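# Four arms build a three-block leaning arch

## Task

Four arms are mounted on the tabletop at about these scene-frame positions in metres, with headings measured in degrees counter-clockwise from +x: arm1 at x=+0.65 y=+0.00 z=+0.72 heading +180; arm2 at x=+0.00 y=+0.65 z=+0.72 heading -90; arm3 at x=-0.65 y=+0.00 z=+0.72 heading +0; arm4 at x=+0.00 y=-0.65 z=+0.72 heading +90. Use the three blocks to make an arch. The two identical leaning blocks must each stand upright on one end, whichever end, resting flat on the table, and tilt toward one another. The third block, the keystone, must sit squarely between them on their slanted upper faces and touch both with no gap. All three blocks must lie along one line. Any number of arms may help. The arch must stand without any robot holding it, so every gripper must release and every arm must withdraw at the end.

## Robot and tools

Robots. There are four identical arms, arm1 to arm4. Each is a Kinova Gen3 with seven revolute joints, a Robotiq 2F-85 parallel gripper, and a camera on the wrist. The hand reaches roughly 1.0 m from the joint 1 axis. The arms do not coordinate themselves: if one stalls, the rest keep moving.

Frame. Everything uses one scene frame with its origin on the floor and +z up; the tabletop and the arm feet are near z=0.72. The "hand" point (URDF link robotiq_pinch) lies midway between the fingertips; its z axis runs out along the fingers and its y axis is the direction in which the pads close. Angles of headings are counter-clockwise from +x seen from above.

execute_actions. Argument "actions" is a list holding either nothing (just report state and images) or exactly one action. The action is an object whose keys are arm names ("arm1" to "arm4"); under each goes "joints", an object of absolute joint targets named individually, not a list. Allowed names and ranges: joint1_rad -69.115 to 69.115 (rotates the whole arm about its foot; positive turns it clockwise viewed from above; 0 points the arm the way its foot faces); joint2_rad -2.249 to 2.249 (shoulder; 0 is vertical, positive leans forward); joint3_rad -69.115 to 69.115 (twist of upper arm); joint4_rad -2.579 to 2.579 (elbow; 0 is straight, positive bends the same way positive joint2 leans, when joint3 is 0); joint5_rad -69.115 to 69.115 (twist of forearm); joint6_rad -2.099 to 2.099 (wrist bend; positive bends like positive joint4, when joint5 is 0); joint7_rad -69.115 to 69.115 (hand roll; positive is counter-clockwise seen from behind the hand). Joint values are radians. gripper_m is the fingertip gap in metres, 0 (closed) to 0.085 (open). All are targets to reach, not increments. Tolerances for "done" are ±0.01 rad and ±0.003 m. Motions in one action start together but may finish at different moments; a single action runs at most 15 s, and after big moves an arm may still be short of its target when the result arrives. Paths between postures can sweep widely. A joint or arm you leave out may still be driving toward its previous target. An unknown key or an out-of-range number rejects the entire call and nothing moves. Optional "cameras": a list from arm1_cam_wrist, arm2_cam_wrist, arm3_cam_wrist, arm4_cam_wrist or "all"; omitted, null or ["all"] returns every camera, [] returns none.

Results. Each call reports every robot's joint_positions and a joint_status per commanded key, plus images whose order the "pictures" line gives. Status words: "done"; "off_target" (stopped short, possibly still pushing); "contact_stop" or "time_out" (target dropped, joint holds its spot); "not_followed" (a safety check refused the target, shown with a "joint command not followed" line and usually a "cause:" line; the arm may retry those targets on later actions); "limit_stop_at_motor_heat" (resend the target). on_its_own lists motion that the call did not command. A "done" joint often sits slightly off; resending the same value will not nudge it. If a stop is reported, the remaining motion calls of that reply are skipped.

wait: "seconds", 0 to 10; commands nothing and returns the same state and images as an empty action.

zoom_image: "camera" (one wrist camera name) and "region" [x0, y0, x1, y1] in pixels of that camera's latest full image, origin at top-left, at most 504 by 504. Images are 672x504.

read_manual: optional "section", only "licences"; returns licence text and moves nothing.

finished_scene: "scene", the integer number of the scene being closed. It is final and reports whether the arch counted; the arch must already be standing unaided.

Cameras. Each wrist camera has a pinhole+radial calibration (K, distortion D, T_world_to_cam mapping scene frame to camera frame, pos_world). Expect errors of about 0.5% focal length, 1.5 px principal point, 0.5 degrees and 2.5 mm pose, amplified by joint reading errors since the pose is derived from the arm's joints. Updated numbers appear in results when they change.

Hazards. Gen3 arms do not halt on contact and can push very hard. If contact torque on a joint hits its load limit (47.5 N m for joints 1 to 4, 29.9 N m for joints 5 to 7, including held weight) that arm freezes for 10 s and drops the rest of its commands, gripper included. Arms pressing hard on each other end the run; the inter-arm check can react late and ignores grippers and gripper housings entirely, so keep hands apart. Knocking a block out of the work area ends the scene. Avoid drops, slips, slams and heavy shoves. Holding loads heats motors: a MOTOR HOT line appears at 60 °C, and at 75 °C an OVER-TEMPERATURE FAULT makes that arm go limp and sag, so do not hold blocks longer than needed. Loose objects may occasionally get a small push from outside. The simulation keeps running between replies, with each robot holding its last command. Finish by opening the grippers and backing every arm away from the arch.

Each tool is called after "Request:" as name(argument=value, ...) on one line, values as JSON.

## Session

Request:
execute_actions(actions=[])

Scene clock: 0.00 s.
Motor temperatures (°C, as the motors report them): arm1=[31 28 31 30 33 35 43] | arm2=[33 29 28 28 32 38 38] | arm3=[30 26 28 31 37 36 37] | arm4=[27 29 26 30 35 36 45]
arm1.joint_positions: joint1_rad=-0.009 joint2_rad=-0.397 joint3_rad=-0.074 joint4_rad=+1.511 joint5_rad=-0.032 joint6_rad=+2.025 joint7_rad=+1.481 gripper_m=+0.085
arm1.joint_status: not commanded
arm1.hand: x=+0.5303 y=+0.0032 z=+1.3108 quat_wxyz=(-0.002, +1.000, -0.017, +0.001) (m; scene frame)
arm2.joint_positions: joint1_rad=-0.009 joint2_rad=-0.399 joint3_rad=-0.078 joint4_rad=+1.511 joint5_rad=-0.030 joint6_rad=+2.023 joint7_rad=+1.476 gripper_m=+0.085
arm2.joint_status: not commanded
arm2.hand: x=+0.0000 y=+0.5384 z=+1.3140 quat_wxyz=(-0.009, -0.693, -0.721, +0.004) (m; scene frame)
arm3.joint_positions: joint1_rad=-0.006 joint2_rad=-0.398 joint3_rad=-0.078 joint4_rad=+1.515 joint5_rad=-0.034 joint6_rad=+2.021 joint7_rad=+1.480 gripper_m=+0.085
arm3.joint_status: not commanded
arm3.hand: x=-0.5336 y=-0.0110 z=+1.2843 quat_wxyz=(-0.003, -0.021, -1.000, -0.007) (m; scene frame)
arm4.joint_positions: joint1_rad=-0.012 joint2_rad=-0.397 joint3_rad=-0.074 joint4_rad=+1.514 joint5_rad=-0.034 joint6_rad=+2.024 joint7_rad=+1.480 gripper_m=+0.085
arm4.joint_status: not commanded
arm4.hand: x=-0.0083 y=-0.5335 z=+1.2532 quat_wxyz=(-0.002, +0.720, -0.694, +0.002) (m; scene frame)
pictures: arm1_cam_wrist, arm2_cam_wrist, arm3_cam_wrist, arm4_cam_wrist
Images, in order (width x height): arm1_cam_wrist 672x504, arm2_cam_wrist 672x504, arm3_cam_wrist 672x504, arm4_cam_wrist 672x504.

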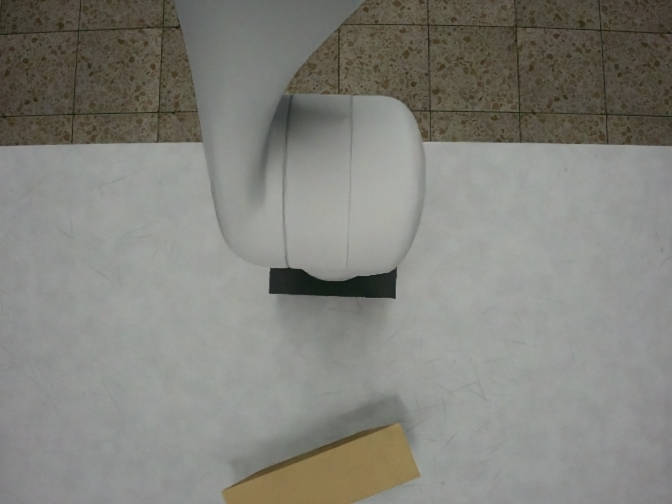

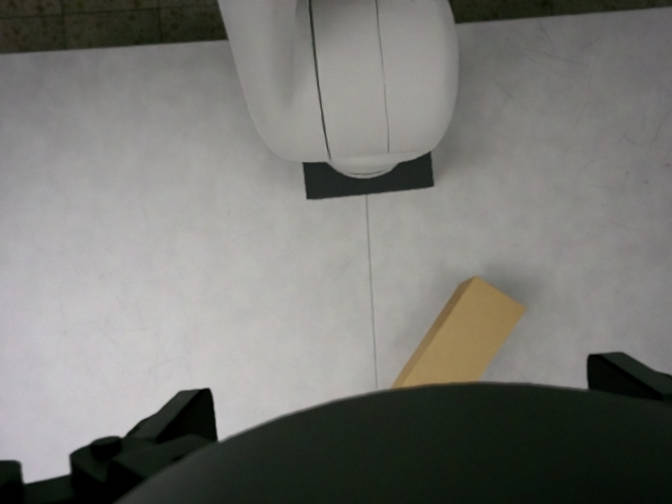

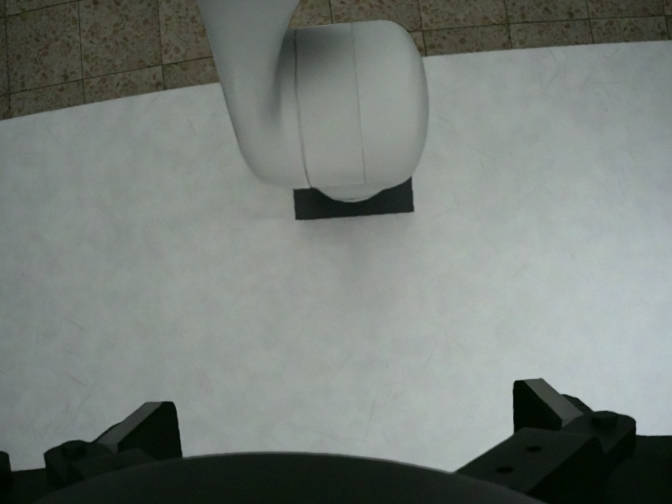

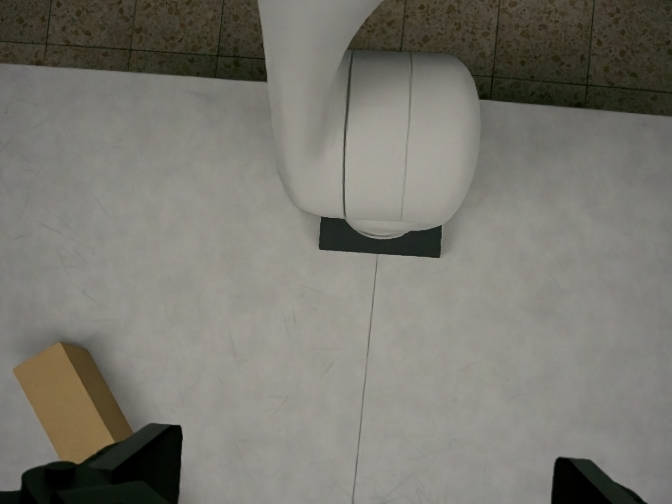

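Request:
execute_actions(actions=[{"arm1":{"joints":{"joint1_rad":0,"joint2_rad":0.1,"joint3_rad":0,"joint4_rad":1.0,"joint5_rad":0,"joint6_rad":1.85,"joint7_rad":1.571}},"arm2":{"joints":{"joint1_rad":0,"joint2_rad":0.1,"joint3_rad":0,"joint4_rad":1.0,"joint5_rad":0,"joint6_rad":1.85,"joint7_rad":1.571}},"arm3":{"joints":{"joint1_rad":0,"joint2_rad":0.1,"joint3_rad":0,"joint4_rad":1.0,"joint5_rad":0,"joint6_rad":1.85,"joint7_rad":1.571}},"arm4":{"joints":{"joint1_rad":0,"joint2_rad":0.1,"joint3_rad":0,"joint4_rad":1.0,"joint5_rad":0,"joint6_rad":1.85,"joint7_rad":1.571}}}])

Scene clock: 24.20 s.
Motor temperatures (°C, as the motors report them): arm1=[31 28 31 30 33 35 43] | arm2=[33 29 28 28 32 38 38] | arm3=[30 26 28 31 37 36 37] | arm4=[27 29 26 30 35 36 45]
arm1.joint_positions: joint1_rad=+0.000 joint2_rad=+0.100 joint3_rad=+0.000 joint4_rad=+1.000 joint5_rad=+0.000 joint6_rad=+1.850 joint7_rad=+1.571 gripper_m=+0.085
arm1.joint_status: all done
arm1.hand: x=+0.2696 y=+0.0370 z=+1.3500 quat_wxyz=(-0.003, +0.995, -0.018, -0.094) (m; scene frame)
arm2.joint_positions: joint1_rad=+0.000 joint2_rad=+0.100 joint3_rad=+0.000 joint4_rad=+1.000 joint5_rad=+0.000 joint6_rad=+1.850 joint7_rad=+1.571 gripper_m=+0.085
arm2.joint_status: all done
arm2.hand: x=-0.0142 y=+0.2768 z=+1.3574 quat_wxyz=(-0.077, -0.689, -0.718, +0.068) (m; scene frame)
arm3.joint_positions: joint1_rad=+0.000 joint2_rad=+0.100 joint3_rad=+0.000 joint4_rad=+1.000 joint5_rad=+0.000 joint6_rad=+1.850 joint7_rad=+1.571 gripper_m=+0.085
arm3.joint_status: all done
arm3.hand: x=-0.2740 y=-0.0483 z=+1.3261 quat_wxyz=(-0.097, -0.022, -0.995, -0.004) (m; scene frame)
arm4.joint_positions: joint1_rad=+0.000 joint2_rad=+0.100 joint3_rad=+0.000 joint4_rad=+1.000 joint5_rad=+0.000 joint6_rad=+1.850 joint7_rad=+1.571 gripper_m=+0.085
arm4.joint_status: all done
arm4.hand: x=+0.0086 y=-0.2713 z=+1.2951 quat_wxyz=(-0.070, +0.715, -0.692, -0.067) (m; scene frame)
pictures: arm1_cam_wrist, arm2_cam_wrist, arm3_cam_wrist, arm4_cam_wrist
camera_calibration (this result's frames):
arm1_cam_wrist: T_world_to_cam=[[-0.0025963, -0.999588, -0.0285988, 0.0646396], [-0.992547, -0.000908534, 0.121862, 0.171578], [-0.121838, 0.028702, -0.992135, 1.51042], [0, 0, 0, 1]] pos_world=[0.354493, 0.0214165, 1.47948]
arm2_cam_wrist: T_world_to_cam=[[0.999112, -0.0398347, -0.0137552, 0.0573752], [-0.034332, -0.958649, 0.282511, -0.0858314], [-0.0244402, -0.281788, -0.959165, 1.53198], [0, 0, 0, 1]] pos_world=[-0.0228291, 0.351697, 1.49446]
arm3_cam_wrist: T_world_to_cam=[[0.133611, 0.991009, 0.00708087, 0.0778183], [0.967589, -0.131991, 0.215291, 0.0229405], [0.21429, -0.0219138, -0.976524, 1.50361], [0, 0, 0, 1]] pos_world=[-0.354803, -0.0411408, 1.46282]
arm4_cam_wrist: T_world_to_cam=[[-0.995193, -0.0437795, -0.0876077, 0.122046], [-0.0599151, 0.979758, 0.191009, 0.0724538], [0.0774721, 0.195339, -0.977671, 1.46415], [0, 0, 0, 1]] pos_world=[0.0123694, -0.351651, 1.42831]
Images, in order (width x height): arm1_cam_wrist 672x504, arm2_cam_wrist 672x504, arm3_cam_wrist 672x504, arm4_cam_wrist 672x504.

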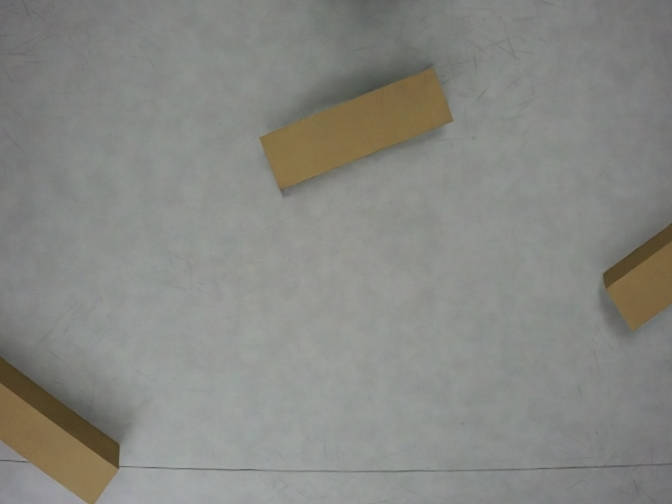

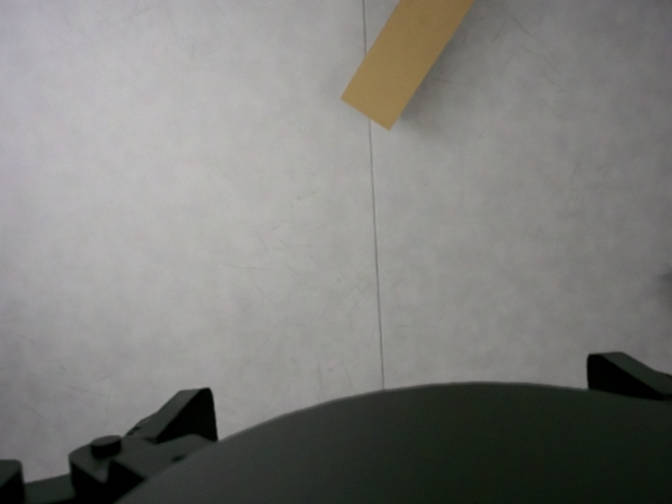

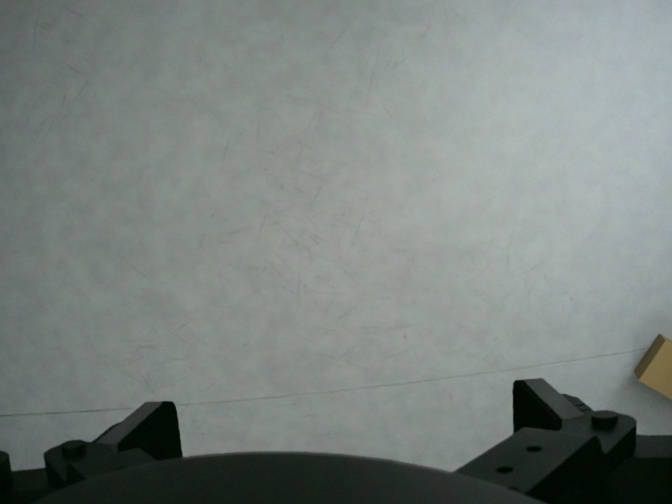

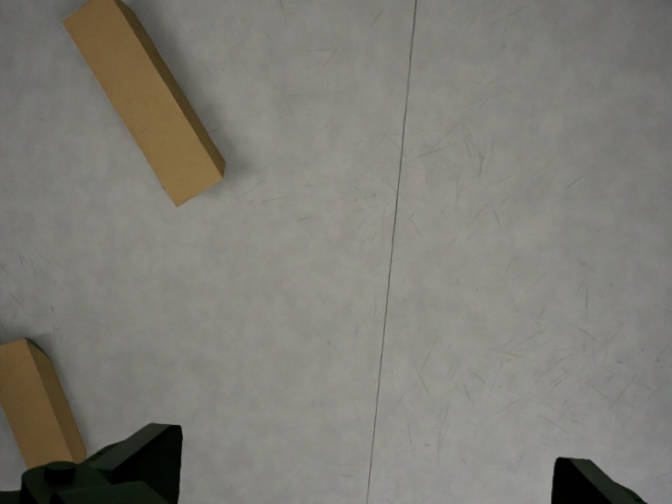

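Request:
execute_actions(actions=[{"arm2":{"joints":{"joint1_rad":-0.3,"joint2_rad":-0.2,"joint4_rad":1.2,"joint6_rad":2.0}},"arm3":{"joints":{"joint2_rad":0.5,"joint4_rad":2.5,"joint6_rad":-0.85,"joint7_rad":-1.571}},"arm4":{"joints":{"joint1_rad":0.85,"joint2_rad":0,"joint4_rad":1.2,"joint6_rad":1.85}}}], cameras=["arm2_cam_wrist","arm3_cam_wrist","arm4_cam_wrist"])

Scene clock: 77.73 s.
Motor temperatures (°C, as the motors report them): arm1=[31 29 31 30 33 35 43] | arm2=[33 30 28 28 32 38 38] | arm3=[30 26 28 31 37 36 37] | arm4=[27 30 26 31 35 36 45]
arm1.joint_positions: joint1_rad=+0.000 joint2_rad=+0.100 joint3_rad=+0.000 joint4_rad=+1.000 joint5_rad=+0.000 joint6_rad=+1.850 joint7_rad=+1.571 gripper_m=+0.085
arm1.joint_status: not commanded
arm1.hand: x=+0.2696 y=+0.0370 z=+1.3499 quat_wxyz=(-0.003, +0.995, -0.018, -0.094) (m; scene frame)
arm2.joint_positions: joint1_rad=-0.300 joint2_rad=-0.200 joint3_rad=+0.000 joint4_rad=+1.200 joint5_rad=+0.000 joint6_rad=+2.000 joint7_rad=+1.571 gripper_m=+0.085
arm2.joint_status: all done
arm2.hand: x=+0.0465 y=+0.4389 z=+1.3742 quat_wxyz=(-0.065, -0.575, -0.814, +0.043) (m; scene frame)
arm3.joint_positions: joint1_rad=+0.000 joint2_rad=+0.500 joint3_rad=+0.000 joint4_rad=+2.500 joint5_rad=+0.000 joint6_rad=-0.850 joint7_rad=-1.571 gripper_m=+0.085
arm3.joint_status: all done
arm3.hand: x=-0.1476 y=-0.0491 z=+0.9585 quat_wxyz=(-0.005, -0.879, +0.022, -0.477) (m; scene frame)
arm4.joint_positions: joint1_rad=+0.850 joint2_rad=+0.000 joint3_rad=+0.000 joint4_rad=+1.200 joint5_rad=+0.000 joint6_rad=+1.850 joint7_rad=+1.571 gripper_m=+0.085
arm4.joint_status: all done
arm4.hand: x=+0.2477 y=-0.4517 z=+1.2655 quat_wxyz=(-0.047, +0.367, -0.929, -0.016) (m; scene frame)
pictures: arm2_cam_wrist, arm3_cam_wrist, arm4_cam_wrist
camera_calibration (this result's frames):
arm2_cam_wrist: T_world_to_cam=[[0.965824, 0.258273, -0.0219046, -0.114739], [0.256008, -0.937294, 0.236515, 0.107234], [0.0405544, -0.23404, -0.971381, 1.5881], [0, 0, 0, 1]] pos_world=[0.0189603, 0.501822, 1.51478]
arm3_cam_wrist: T_world_to_cam=[[-0.0716401, -0.992468, -0.0993768, 0.0387039], [-0.557994, 0.122462, -0.820759, 0.760076], [0.826747, -0.00334755, -0.562564, 0.812019], [0, 0, 0, 1]] pos_world=[-0.244443, -0.0519495, 1.0845]
arm4_cam_wrist: T_world_to_cam=[[-0.695422, 0.713933, -0.0817824, 0.610142], [0.707345, 0.700146, 0.0972564, 0.0714805], [0.126694, 0.00978582, -0.991894, 1.37393], [0, 0, 0, 1]] pos_world=[0.199675, -0.499092, 1.40574]
Images, in order (width x height): arm2_cam_wrist 672x504, arm3_cam_wrist 672x504, arm4_cam_wrist 672x504.

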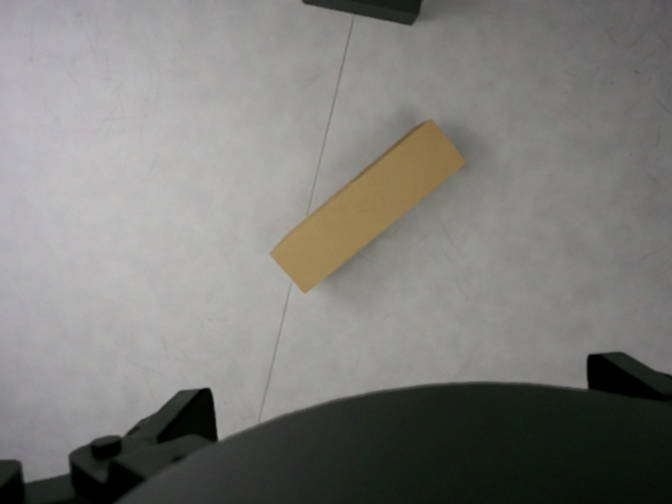

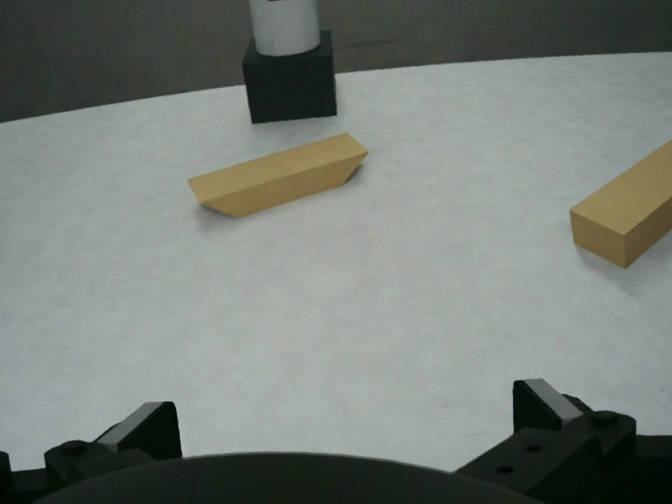

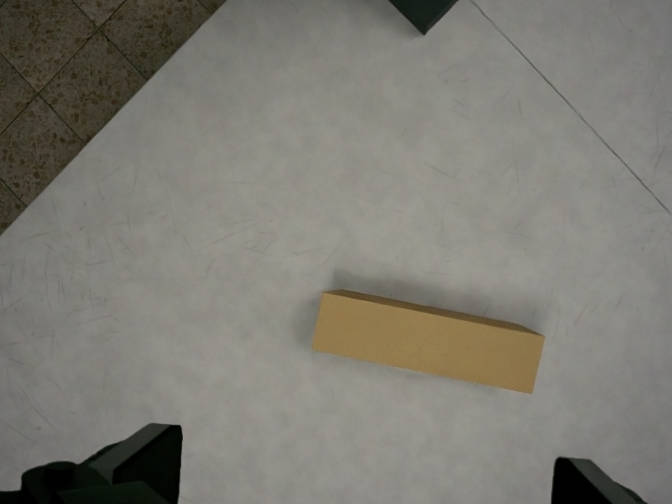

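Request:
zoom_image(camera="arm3_cam_wrist", region=[170, 110, 390, 240])

Request:
zoom_image(camera="arm4_cam_wrist", region=[300, 270, 560, 410])

Request:
zoom_image(camera="arm2_cam_wrist", region=[250, 100, 490, 310])

Region (170, 110, 390, 240) of arm3_cam_wrist's 672x504 image, scaled by 2.291; it fills the top 298 rows of this view, and the rest is white.

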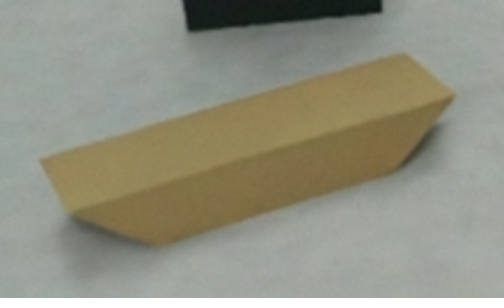

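Region (300, 270, 560, 410) of arm4_cam_wrist's 672x504 image, scaled by 1.938; it fills the top 271 rows of this view, and the rest is white.

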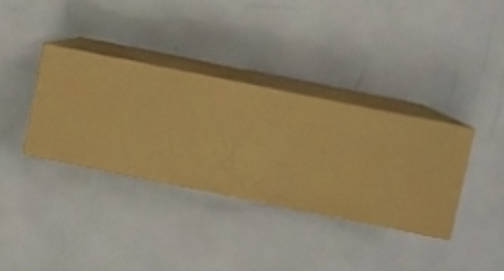

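Region (250, 100, 490, 310) of arm2_cam_wrist's 672x504 image, scaled by 2.100; it fills the top 441 rows of this view, and the rest is white.

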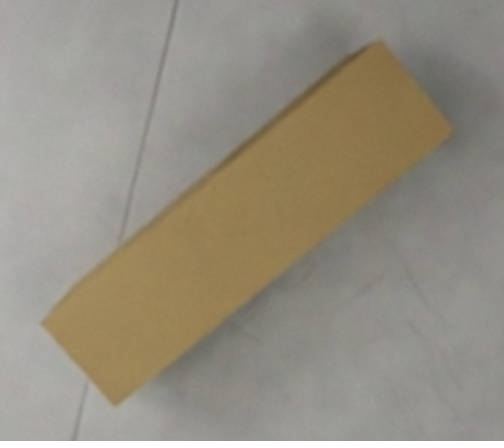

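Request:
execute_actions(actions=[{"arm1":{"joints":{"joint1_rad":-0.051,"joint2_rad":0.435,"joint4_rad":2.467,"joint6_rad":0.24,"joint7_rad":0.369}},"arm2":{"joints":{"joint1_rad":-0.242,"joint2_rad":0.505,"joint4_rad":2.302,"joint6_rad":0.3345,"joint7_rad":-2.462}},"arm4":{"joints":{"joint1_rad":0.7057,"joint2_rad":0.5003,"joint4_rad":1.924,"joint6_rad":0.717,"joint7_rad":-0.312}}}])

Scene clock: 184.37 s.
Motor temperatures (°C, as the motors report them): arm1=[31 29 31 30 33 35 43] | arm2=[33 29 28 28 32 38 38] | arm3=[30 27 28 31 37 37 37] | arm4=[27 30 26 31 35 36 45]
arm1.joint_positions: joint1_rad=-0.051 joint2_rad=+0.435 joint3_rad=+0.000 joint4_rad=+2.467 joint5_rad=+0.000 joint6_rad=+0.240 joint7_rad=+0.369 gripper_m=+0.085
arm1.joint_status: all done
arm1.hand: x=+0.3997 y=+0.0210 z=+0.8596 quat_wxyz=(-0.002, +0.829, -0.559, +0.001) (m; scene frame)
arm2.joint_positions: joint1_rad=-0.242 joint2_rad=+0.505 joint3_rad=+0.000 joint4_rad=+2.302 joint5_rad=+0.000 joint6_rad=+0.335 joint7_rad=-2.462 gripper_m=+0.085
arm2.joint_status: all done
arm2.hand: x=+0.0615 y=+0.3510 z=+0.8614 quat_wxyz=(+0.001, -0.463, +0.886, -0.008) (m; scene frame)
arm3.joint_positions: joint1_rad=+0.000 joint2_rad=+0.500 joint3_rad=+0.000 joint4_rad=+2.500 joint5_rad=+0.000 joint6_rad=-0.850 joint7_rad=-1.571 gripper_m=+0.085
arm3.joint_status: not commanded
arm3.hand: x=-0.1476 y=-0.0491 z=+0.9584 quat_wxyz=(-0.005, -0.879, +0.022, -0.477) (m; scene frame)
arm4.joint_positions: joint1_rad=+0.706 joint2_rad=+0.500 joint3_rad=+0.000 joint4_rad=+1.924 joint5_rad=+0.000 joint6_rad=+0.717 joint7_rad=-0.312 gripper_m=+0.085
arm4.joint_status: all done
arm4.hand: x=+0.2737 y=-0.3486 z=+0.8623 quat_wxyz=(-0.003, -0.473, -0.881, -0.003) (m; scene frame)
pictures: arm1_cam_wrist, arm2_cam_wrist, arm3_cam_wrist, arm4_cam_wrist
camera_calibration (this result's frames):
arm1_cam_wrist: T_world_to_cam=[[-0.912292, -0.40884, -0.0239248, 0.382139], [-0.406699, 0.911286, -0.0644411, 0.26729], [0.0481484, -0.0490589, -0.997635, 0.978646], [0, 0, 0, 1]] pos_world=[0.410209, -0.0393334, 1.0027]
arm2_cam_wrist: T_world_to_cam=[[-0.774641, 0.630059, -0.0543814, -0.113242], [0.625717, 0.776083, 0.0785674, -0.345841], [0.0917066, 0.0268342, -0.995424, 0.994802], [0, 0, 0, 1]] pos_world=[0.037447, 0.313056, 1.01126]
arm3_cam_wrist: T_world_to_cam=[[-0.0716435, -0.992468, -0.0993744, 0.038699], [-0.558053, 0.122462, -0.820719, 0.759993], [0.826706, -0.00334292, -0.562624, 0.812057], [0, 0, 0, 1]] pos_world=[-0.244443, -0.051948, 1.08447]
arm4_cam_wrist: T_world_to_cam=[[0.816714, 0.573051, -0.0677526, 0.0465784], [0.574431, -0.818553, 0.00107934, -0.389996], [-0.0548406, -0.0398007, -0.997702, 1.00706], [0, 0, 0, 1]] pos_world=[0.241212, -0.305842, 1.00832]
Images, in order (width x height): arm1_cam_wrist 672x504, arm2_cam_wrist 672x504, arm3_cam_wrist 672x504, arm4_cam_wrist 672x504.

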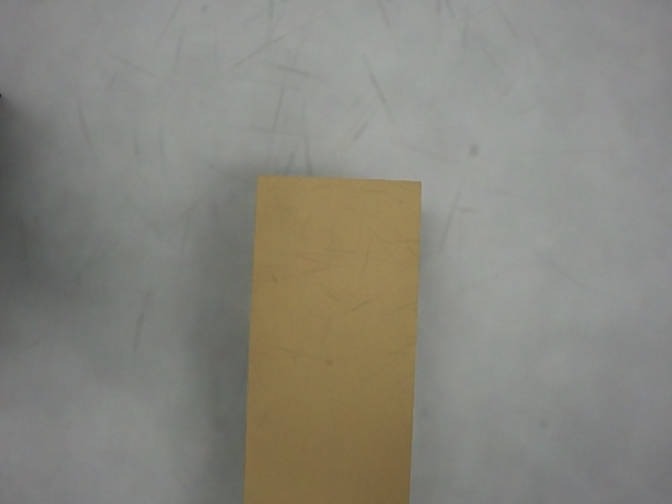

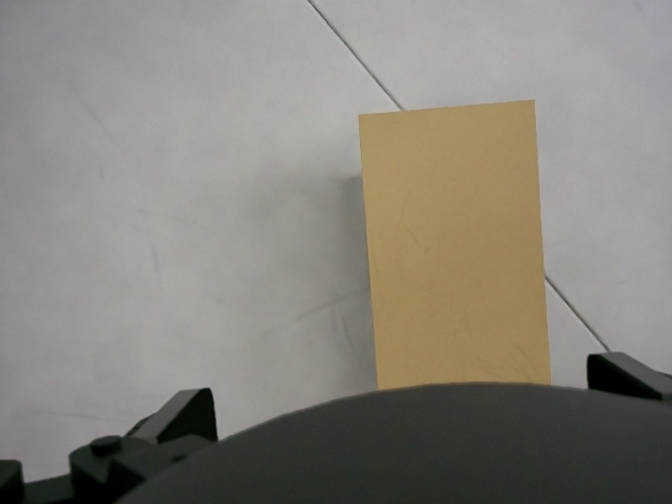

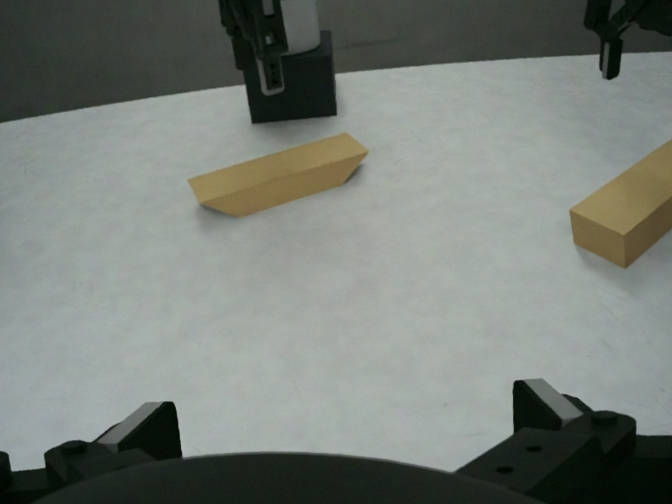

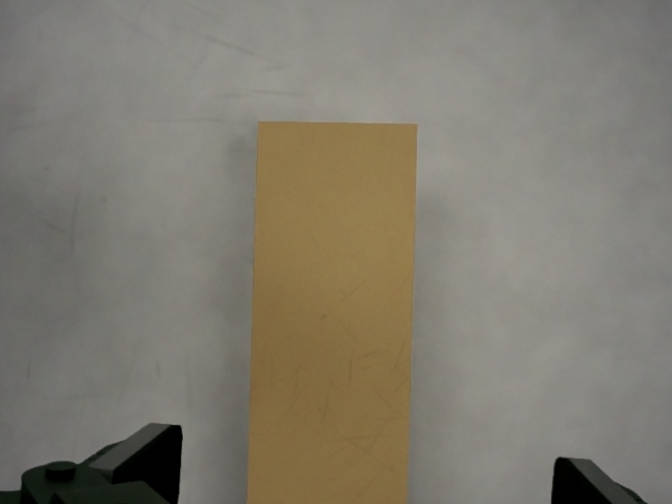

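Request:
execute_actions(actions=[{"arm1":{"joints":{"joint1_rad":-0.0768,"joint2_rad":0.8529,"joint4_rad":2.4827,"joint6_rad":-0.194,"joint7_rad":0.3436}},"arm2":{"joints":{"joint1_rad":-0.235,"joint2_rad":0.8476,"joint4_rad":2.4134,"joint6_rad":-0.1194,"joint7_rad":-2.455}},"arm4":{"joints":{"joint1_rad":0.6666,"joint2_rad":0.7225,"joint4_rad":2.0515,"joint6_rad":0.3676,"joint7_rad":-0.351}}}])

Request:
zoom_image(camera="arm3_cam_wrist", region=[170, 60, 672, 280])

Scene clock: 220.77 s.
Motor temperatures (°C, as the motors report them): arm1=[31 29 31 30 33 35 43] | arm2=[33 30 28 28 32 38 38] | arm3=[30 28 28 31 37 37 37] | arm4=[27 31 26 31 35 36 45]
arm1.joint_positions: joint1_rad=-0.077 joint2_rad=+0.853 joint3_rad=+0.000 joint4_rad=+2.483 joint5_rad=+0.000 joint6_rad=-0.194 joint7_rad=+0.344 gripper_m=+0.085
arm1.joint_status: all done
arm1.hand: x=+0.3950 y=+0.0146 z=+0.7518 quat_wxyz=(-0.002, +0.829, -0.559, +0.001) (m; scene frame)
arm2.joint_positions: joint1_rad=-0.235 joint2_rad=+0.848 joint3_rad=+0.000 joint4_rad=+2.413 joint5_rad=+0.000 joint6_rad=-0.119 joint7_rad=-2.455 gripper_m=+0.085
arm2.joint_status: all done
arm2.hand: x=+0.0525 y=+0.3770 z=+0.7560 quat_wxyz=(+0.001, -0.463, +0.886, -0.008) (m; scene frame)
arm3.joint_positions: joint1_rad=+0.000 joint2_rad=+0.500 joint3_rad=+0.000 joint4_rad=+2.500 joint5_rad=+0.000 joint6_rad=-0.850 joint7_rad=-1.571 gripper_m=+0.085
arm3.joint_status: not commanded
arm3.hand: x=-0.1476 y=-0.0491 z=+0.9584 quat_wxyz=(-0.005, -0.879, +0.022, -0.477) (m; scene frame)
arm4.joint_positions: joint1_rad=+0.667 joint2_rad=+0.722 joint3_rad=+0.000 joint4_rad=+2.051 joint5_rad=+0.000 joint6_rad=+0.368 joint7_rad=-0.351 gripper_m=+0.085
arm4.joint_status: all done
arm4.hand: x=+0.2521 y=-0.3518 z=+0.7521 quat_wxyz=(-0.003, -0.473, -0.881, -0.003) (m; scene frame)
pictures: arm1_cam_wrist, arm2_cam_wrist, arm3_cam_wrist, arm4_cam_wrist
camera_calibration (this result's frames):
arm1_cam_wrist: T_world_to_cam=[[-0.912151, -0.409191, -0.0233106, 0.372214], [-0.407092, 0.911129, -0.0641877, 0.26422], [0.047504, -0.0490593, -0.997666, 0.871242], [0, 0, 0, 1]] pos_world=[0.40569, -0.0456897, 0.894844]
arm2_cam_wrist: T_world_to_cam=[[-0.774637, 0.630075, -0.0542539, -0.142402], [0.625728, 0.776066, 0.0786557, -0.352158], [0.0916635, 0.0269814, -0.995424, 0.889927], [0, 0, 0, 1]] pos_world=[0.0284716, 0.33901, 0.905828]
arm3_cam_wrist: T_world_to_cam=[[-0.0716435, -0.992468, -0.0993744, 0.038699], [-0.558053, 0.122462, -0.820719, 0.759994], [0.826707, -0.00334294, -0.562623, 0.812056], [0, 0, 0, 1]] pos_world=[-0.244443, -0.051948, 1.08447]
arm4_cam_wrist: T_world_to_cam=[[0.816646, 0.573114, -0.068033, 0.0587798], [0.57451, -0.818497, 0.001162, -0.380213], [-0.0550189, -0.0400346, -0.997682, 0.895758], [0, 0, 0, 1]] pos_world=[0.219717, -0.30903, 0.898123]
Images, in order (width x height): arm1_cam_wrist 672x504, arm2_cam_wrist 672x504, arm3_cam_wrist 672x504, arm4_cam_wrist 672x504.

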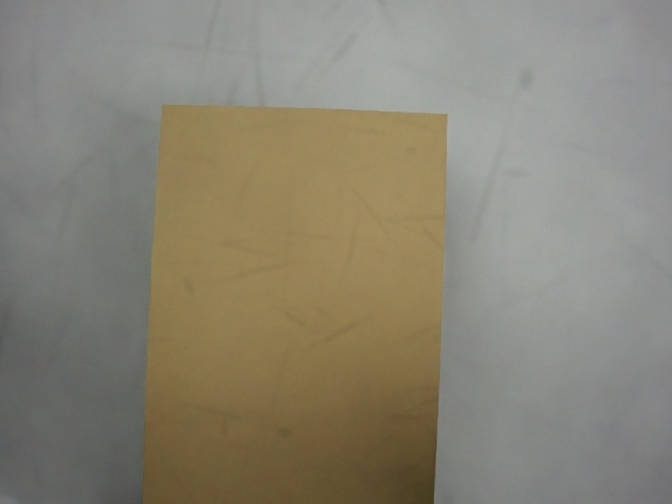

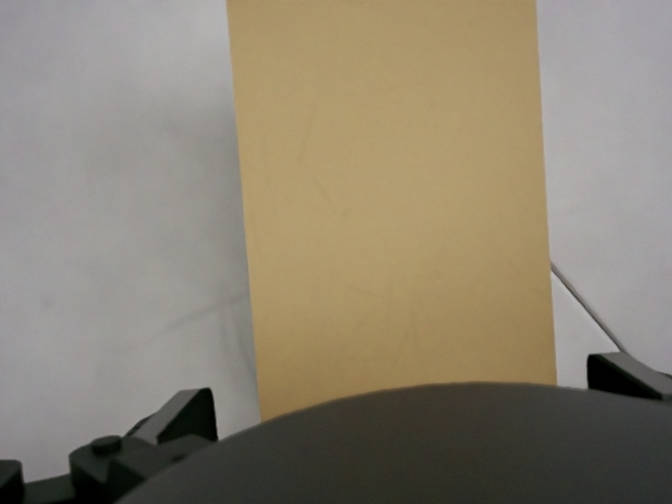

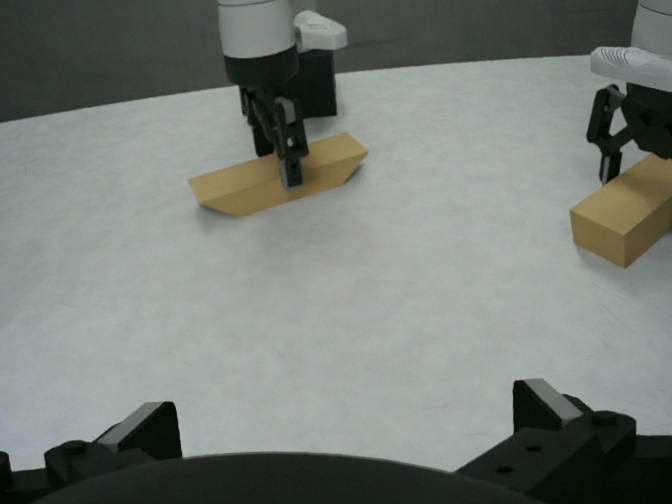

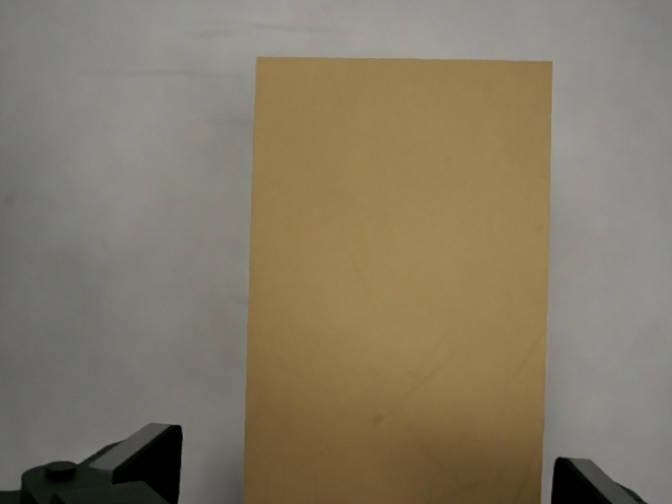

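Region (170, 60, 672, 280) of arm3_cam_wrist's 672x504 image, scaled by 1.004; it fills the top 221 rows of this view, and the rest is white.

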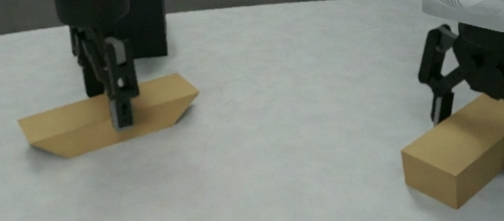

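Request:
execute_actions(actions=[{"arm1":{"joints":{"joint2_rad":0.876,"joint6_rad":-0.217}},"arm2":{"joints":{"gripper_m":0.045}},"arm4":{"joints":{"gripper_m":0.045}}}], cameras=[])

Request:
execute_actions(actions=[{"arm1":{"joints":{"gripper_m":0.045}},"arm2":{"joints":{"joint2_rad":0.4,"joint4_rad":2.2,"joint6_rad":0.54}},"arm4":{"joints":{"joint2_rad":0.4,"joint4_rad":1.9,"joint6_rad":0.84}},"arm3":{"joints":{"joint2_rad":1.2,"joint4_rad":2.5,"joint6_rad":-2.0}}}])

Scene clock: 239.13 s.
Motor temperatures (°C, as the motors report them): arm1=[31 29 31 30 33 35 43] | arm2=[33 30 28 28 32 38 38] | arm3=[30 28 28 31 37 37 37] | arm4=[27 31 26 31 35 36 45]
arm1.joint_positions: joint1_rad=-0.077 joint2_rad=+0.876 joint3_rad=+0.000 joint4_rad=+2.483 joint5_rad=+0.000 joint6_rad=-0.217 joint7_rad=+0.344 gripper_m=+0.085
arm1.joint_status: all done
arm1.hand: x=+0.3960 y=+0.0147 z=+0.7458 quat_wxyz=(-0.002, +0.829, -0.559, +0.001) (m; scene frame)
arm2.joint_positions: joint1_rad=-0.235 joint2_rad=+0.845 joint3_rad=+0.000 joint4_rad=+2.415 joint5_rad=+0.000 joint6_rad=-0.118 joint7_rad=-2.455 gripper_m=+0.058
arm2.joint_status: gripper_m off_target (ended at +0.058, target +0.045)
arm2.hand: x=+0.0524 y=+0.3772 z=+0.7568 quat_wxyz=(+0.001, -0.463, +0.886, -0.008) (m; scene frame)
arm3.joint_positions: joint1_rad=+0.000 joint2_rad=+0.500 joint3_rad=+0.000 joint4_rad=+2.500 joint5_rad=+0.000 joint6_rad=-0.850 joint7_rad=-1.571 gripper_m=+0.085
arm3.joint_status: not commanded
arm3.hand: x=-0.1476 y=-0.0491 z=+0.9584 quat_wxyz=(-0.005, -0.879, +0.022, -0.477) (m; scene frame)
arm4.joint_positions: joint1_rad=+0.667 joint2_rad=+0.719 joint3_rad=+0.000 joint4_rad=+2.051 joint5_rad=+0.000 joint6_rad=+0.368 joint7_rad=-0.351 gripper_m=+0.057
arm4.joint_status: gripper_m off_target (ended at +0.057, target +0.045)
arm4.hand: x=+0.2529 y=-0.3510 z=+0.7533 quat_wxyz=(-0.003, -0.473, -0.881, -0.004) (m; scene frame)
pictures: none
No camera images: the call's "cameras" was empty. Leave "cameras" out to get every camera's image.

Scene clock: 241.13 s.
Motor temperatures (°C, as the motors report them): arm1=[31 29 31 30 33 35 43] | arm2=[33 30 28 28 32 38 38] | arm3=[30 28 28 31 37 37 37] | arm4=[27 31 26 31 35 36 45]
arm1.joint_positions: joint1_rad=-0.077 joint2_rad=+0.874 joint3_rad=+0.000 joint4_rad=+2.484 joint5_rad=+0.000 joint6_rad=-0.216 joint7_rad=+0.344 gripper_m=+0.058
arm1.joint_status: gripper_m off_target (ended at +0.058, target +0.045)
arm1.hand: x=+0.3961 y=+0.0147 z=+0.7465 quat_wxyz=(-0.002, +0.829, -0.559, +0.001) (m; scene frame)
arm2.joint_positions: joint1_rad=-0.235 joint2_rad=+0.402 joint3_rad=+0.000 joint4_rad=+2.201 joint5_rad=+0.000 joint6_rad=+0.540 joint7_rad=-2.455 gripper_m=+0.058
arm2.joint_status: all done
arm2.hand: x=+0.0640 y=+0.3331 z=+0.9079 quat_wxyz=(+0.001, -0.463, +0.886, -0.008) (m; scene frame)
arm3.joint_positions: joint1_rad=+0.000 joint2_rad=+1.200 joint3_rad=+0.000 joint4_rad=+2.500 joint5_rad=+0.000 joint6_rad=-2.000 joint7_rad=-1.571 gripper_m=+0.085
arm3.joint_status: all done
arm3.hand: x=-0.1197 y=-0.0497 z=+0.9168 quat_wxyz=(-0.009, -0.750, +0.021, -0.661) (m; scene frame)
arm4.joint_positions: joint1_rad=+0.667 joint2_rad=+0.402 joint3_rad=+0.000 joint4_rad=+1.901 joint5_rad=+0.000 joint6_rad=+0.840 joint7_rad=-0.351 gripper_m=+0.057
arm4.joint_status: all done
arm4.hand: x=+0.2549 y=-0.3467 z=+0.9069 quat_wxyz=(-0.003, -0.473, -0.881, -0.002) (m; scene frame)
pictures: arm1_cam_wrist, arm2_cam_wrist, arm3_cam_wrist, arm4_cam_wrist
camera_calibration (this result's frames):
arm1_cam_wrist: T_world_to_cam=[[-0.912195, -0.409099, -0.0232068, 0.373064], [-0.40701, 0.911173, -0.0640756, 0.264136], [0.0473586, -0.049004, -0.997675, 0.866017], [0, 0, 0, 1]] pos_world=[0.4068, -0.0456149, 0.889586]
arm2_cam_wrist: T_world_to_cam=[[-0.774683, 0.630077, -0.053568, -0.0982028], [0.62571, 0.776037, 0.0790804, -0.337633], [0.0913975, 0.0277443, -0.995428, 1.04099], [0, 0, 0, 1]] pos_world=[0.0400407, 0.29501, 1.05767]
arm3_cam_wrist: T_world_to_cam=[[-0.0312099, -0.994176, -0.103153, 0.0441076], [-0.144572, 0.106608, -0.983735, 0.939569], [0.989002, -0.0157893, -0.147057, 0.403408], [0, 0, 0, 1]] pos_world=[-0.261759, -0.0499454, 0.98816]
arm4_cam_wrist: T_world_to_cam=[[0.816594, 0.573028, -0.0693811, 0.0653588], [0.574495, -0.818507, 0.00145927, -0.378046], [-0.0559527, -0.0410507, -0.997589, 1.05039], [0, 0, 0, 1]] pos_world=[0.222586, -0.303767, 1.05294]
Images, in order (width x height): arm1_cam_wrist 672x504, arm2_cam_wrist 672x504, arm3_cam_wrist 672x504, arm4_cam_wrist 672x504.

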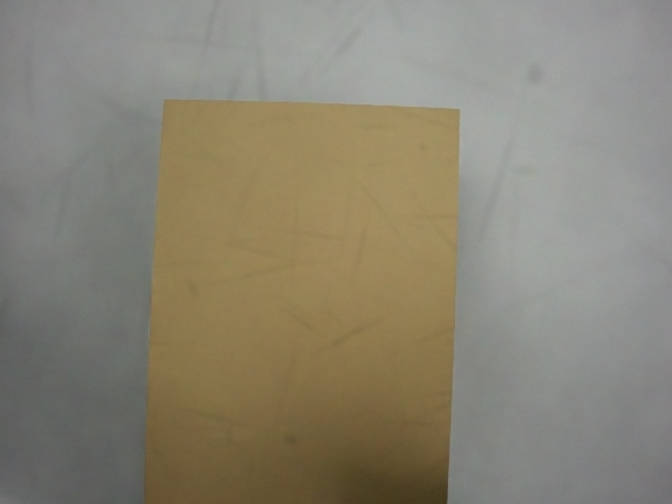

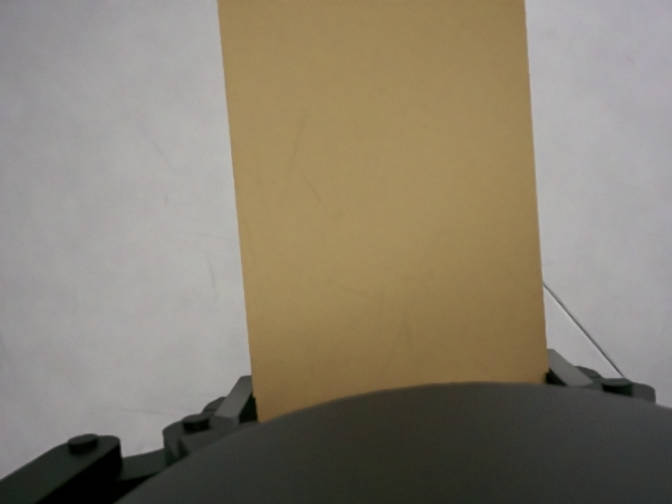

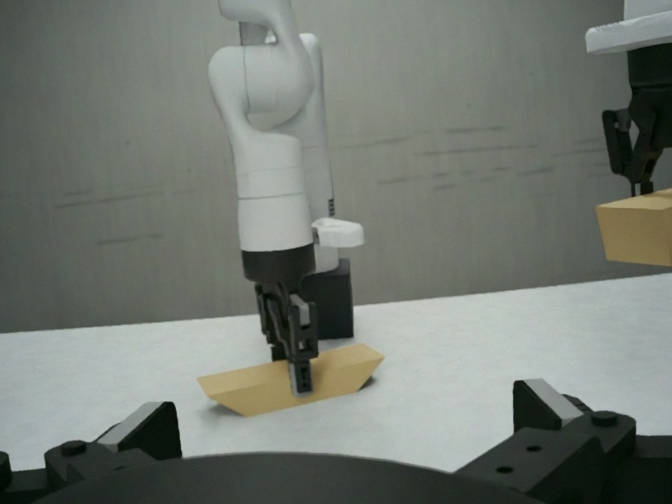

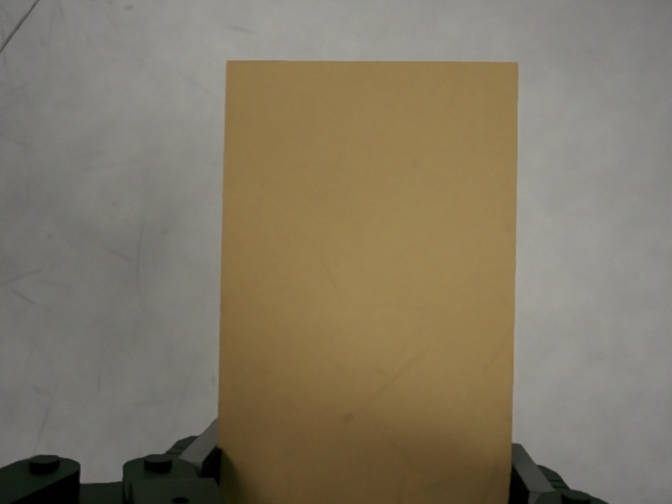

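Request:
execute_actions(actions=[{"arm1":{"joints":{"joint1_rad":-0.072,"joint2_rad":0.283,"joint4_rad":1.7416,"joint6_rad":1.117,"joint7_rad":0.004}},"arm2":{"joints":{"joint1_rad":0.003,"joint2_rad":0.85,"joint4_rad":2.4432,"joint6_rad":-1.356,"joint7_rad":-1.571}},"arm4":{"joints":{"joint1_rad":-0.006,"joint2_rad":0.65,"joint4_rad":2.5275,"joint6_rad":-1.24,"joint7_rad":-1.571}},"arm3":{"joints":{"joint1_rad":-0.08,"joint2_rad":-1.3,"joint4_rad":2.55,"joint6_rad":0.88}}}], cameras=["arm3_cam_wrist"])

Request:
execute_actions(actions=[{"arm2":{"joints":{"joint2_rad":1.1804,"joint6_rad":-1.6866}},"arm4":{"joints":{"joint2_rad":0.9725,"joint6_rad":-1.563}}}])

Scene clock: 291.00 s.
Motor temperatures (°C, as the motors report them): arm1=[31 29 31 30 33 35 43] | arm2=[33 30 28 28 32 38 38] | arm3=[30 28 28 31 37 37 37] | arm4=[27 32 26 31 35 36 45]
arm1.joint_positions: joint1_rad=-0.072 joint2_rad=+0.284 joint3_rad=+0.000 joint4_rad=+1.742 joint5_rad=+0.000 joint6_rad=+1.117 joint7_rad=+0.004 gripper_m=+0.058
arm1.joint_status: all done
arm1.hand: x=+0.2508 y=+0.0098 z=+1.0483 quat_wxyz=(-0.003, +0.721, -0.693, +0.001) (m; scene frame)
arm2.joint_positions: joint1_rad=+0.003 joint2_rad=+0.853 joint3_rad=+0.000 joint4_rad=+2.445 joint5_rad=+0.000 joint6_rad=-1.354 joint7_rad=-1.571 gripper_m=+0.058
arm2.joint_status: all done
arm2.hand: x=-0.0048 y=+0.0953 z=+0.9568 quat_wxyz=(-0.392, -0.591, +0.572, -0.413) (m; scene frame)
arm3.joint_positions: joint1_rad=-0.080 joint2_rad=-1.300 joint3_rad=+0.000 joint4_rad=+2.550 joint5_rad=+0.000 joint6_rad=+0.880 joint7_rad=-1.571 gripper_m=+0.085
arm3.joint_status: all done
arm3.hand: x=-0.4956 y=-0.0234 z=+1.1164 quat_wxyz=(+0.014, -0.874, -0.013, -0.486) (m; scene frame)
arm4.joint_positions: joint1_rad=-0.006 joint2_rad=+0.653 joint3_rad=+0.000 joint4_rad=+2.529 joint5_rad=+0.000 joint6_rad=-1.238 joint7_rad=-1.571 gripper_m=+0.057
arm4.joint_status: all done
arm4.hand: x=+0.0034 y=-0.1190 z=+0.9465 quat_wxyz=(+0.404, -0.571, -0.596, -0.394) (m; scene frame)
pictures: arm3_cam_wrist
camera_calibration (this result's frames):
arm3_cam_wrist: T_world_to_cam=[[0.00969998, -0.994973, -0.0996694, 0.095548], [-0.548834, 0.0780216, -0.832282, 0.708706], [0.835875, 0.0627751, -0.545318, 1.1755], [0, 0, 0, 1]] pos_world=[-0.594534, -0.0340186, 1.24039]
Images, in order (width x height): arm3_cam_wrist 672x504.

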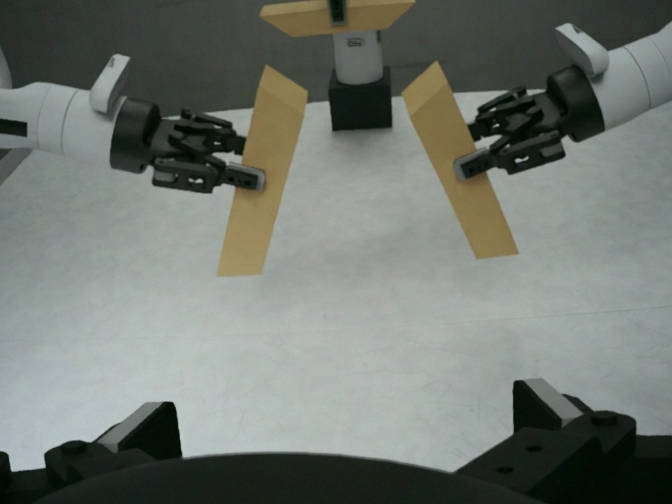

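Scene clock: 292.47 s.
Motor temperatures (°C, as the motors report them): arm1=[31 29 31 30 33 35 43] | arm2=[33 30 28 28 32 38 38] | arm3=[30 28 28 31 37 37 37] | arm4=[27 32 26 31 35 36 45]
arm1.joint_positions: joint1_rad=-0.072 joint2_rad=+0.284 joint3_rad=+0.000 joint4_rad=+1.742 joint5_rad=+0.000 joint6_rad=+1.117 joint7_rad=+0.004 gripper_m=+0.058
arm1.joint_status: not commanded
arm1.hand: x=+0.2508 y=+0.0098 z=+1.0483 quat_wxyz=(-0.003, +0.721, -0.693, +0.001) (m; scene frame)
arm2.joint_positions: joint1_rad=+0.003 joint2_rad=+1.183 joint3_rad=+0.000 joint4_rad=+2.444 joint5_rad=+0.000 joint6_rad=-1.684 joint7_rad=-1.571 gripper_m=+0.058
arm2.joint_status: all done
arm2.hand: x=-0.0049 y=+0.1193 z=+0.8716 quat_wxyz=(-0.392, -0.590, +0.572, -0.413) (m; scene frame)
arm3.joint_positions: joint1_rad=-0.080 joint2_rad=-1.300 joint3_rad=+0.000 joint4_rad=+2.550 joint5_rad=+0.000 joint6_rad=+0.880 joint7_rad=-1.571 gripper_m=+0.085
arm3.joint_status: not commanded
arm3.hand: x=-0.4956 y=-0.0234 z=+1.1164 quat_wxyz=(+0.014, -0.874, -0.013, -0.486) (m; scene frame)
arm4.joint_positions: joint1_rad=-0.006 joint2_rad=+0.975 joint3_rad=+0.000 joint4_rad=+2.528 joint5_rad=+0.000 joint6_rad=-1.561 joint7_rad=-1.571 gripper_m=+0.057
arm4.joint_status: all done
arm4.hand: x=+0.0042 y=-0.1247 z=+0.8687 quat_wxyz=(+0.405, -0.571, -0.596, -0.394) (m; scene frame)
pictures: arm1_cam_wrist, arm2_cam_wrist, arm3_cam_wrist, arm4_cam_wrist
camera_calibration (this result's frames):
arm1_cam_wrist: T_world_to_cam=[[-0.996708, -0.0771857, -0.024814, 0.265125], [-0.075503, 0.995166, -0.0627964, 0.143485], [0.0295411, -0.0607161, -0.997718, 1.1784], [0, 0, 0, 1]] pos_world=[0.240275, -0.0507797, 1.1913]
arm2_cam_wrist: T_world_to_cam=[[-0.994497, -0.0480552, -0.09309, 0.095414], [0.063591, 0.429251, -0.900944, 0.76714], [0.083254, -0.901906, -0.423833, 0.629816], [0, 0, 0, 1]] pos_world=[-0.00632895, 0.243324, 0.966969]
arm3_cam_wrist: T_world_to_cam=[[0.00972838, -0.994973, -0.0996747, 0.0955723], [-0.54866, 0.0780236, -0.832397, 0.708942], [0.835989, 0.0627854, -0.545143, 1.17538], [0, 0, 0, 1]] pos_world=[-0.59457, -0.0340195, 1.2404]
arm4_cam_wrist: T_world_to_cam=[[0.993021, 0.117792, 0.00585805, 0.017322], [0.0480025, -0.358306, -0.932369, 0.818613], [-0.107727, 0.926144, -0.36146, 0.575574], [0, 0, 0, 1]] pos_world=[0.00550815, -0.241791, 0.971195]
Images, in order (width x height): arm1_cam_wrist 672x504, arm2_cam_wrist 672x504, arm3_cam_wrist 672x504, arm4_cam_wrist 672x504.

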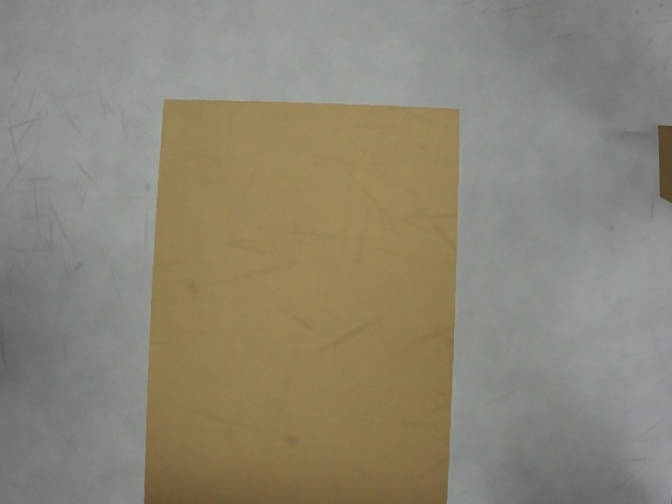

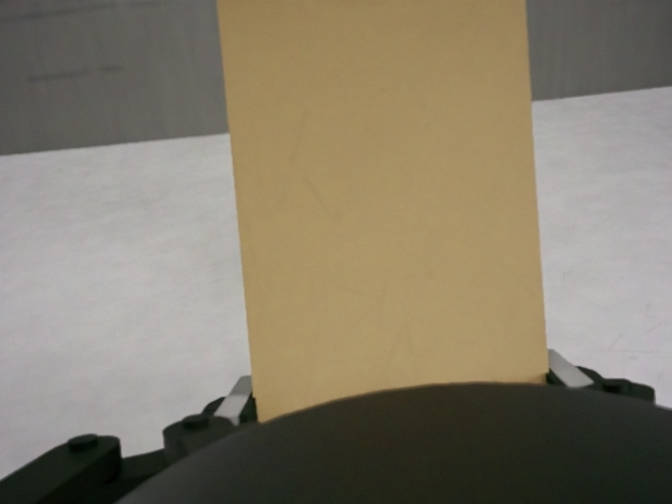

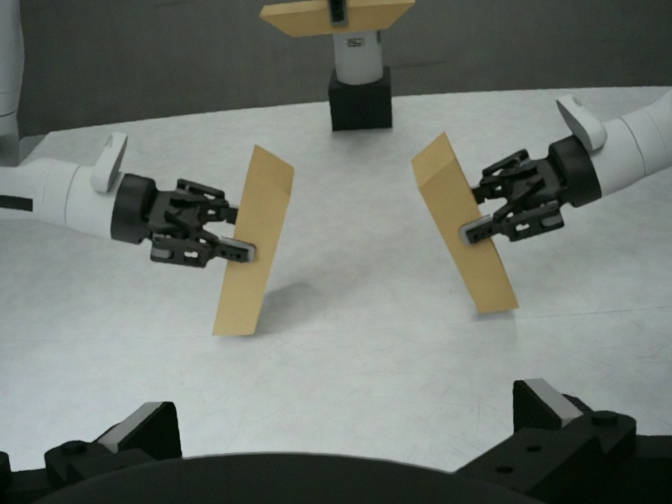

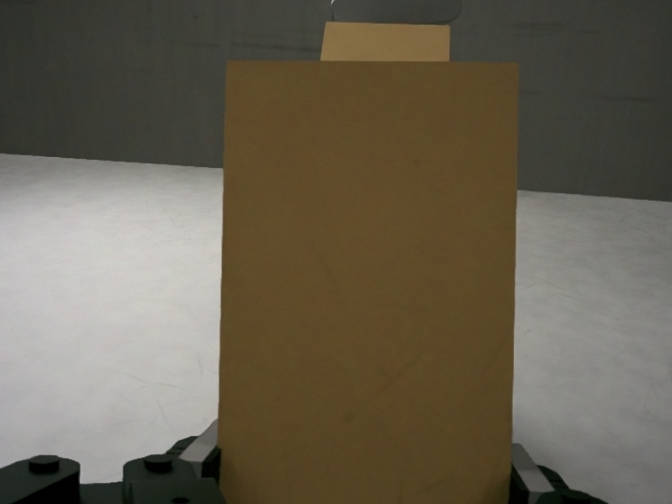

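Request:
zoom_image(camera="arm3_cam_wrist", region=[190, 130, 330, 350])

Request:
zoom_image(camera="arm3_cam_wrist", region=[400, 120, 540, 330])

Region (190, 130, 330, 350) of arm3_cam_wrist's 672x504 image, scaled by 2.291; it fills the left 321 columns of this view, and the rest is white.

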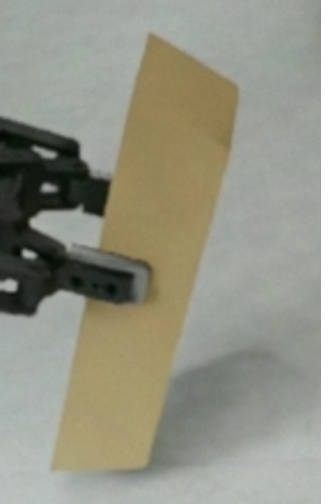

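Region (400, 120, 540, 330) of arm3_cam_wrist's 672x504 image, scaled by 2.400.

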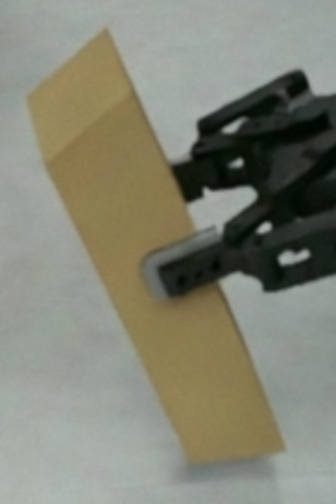

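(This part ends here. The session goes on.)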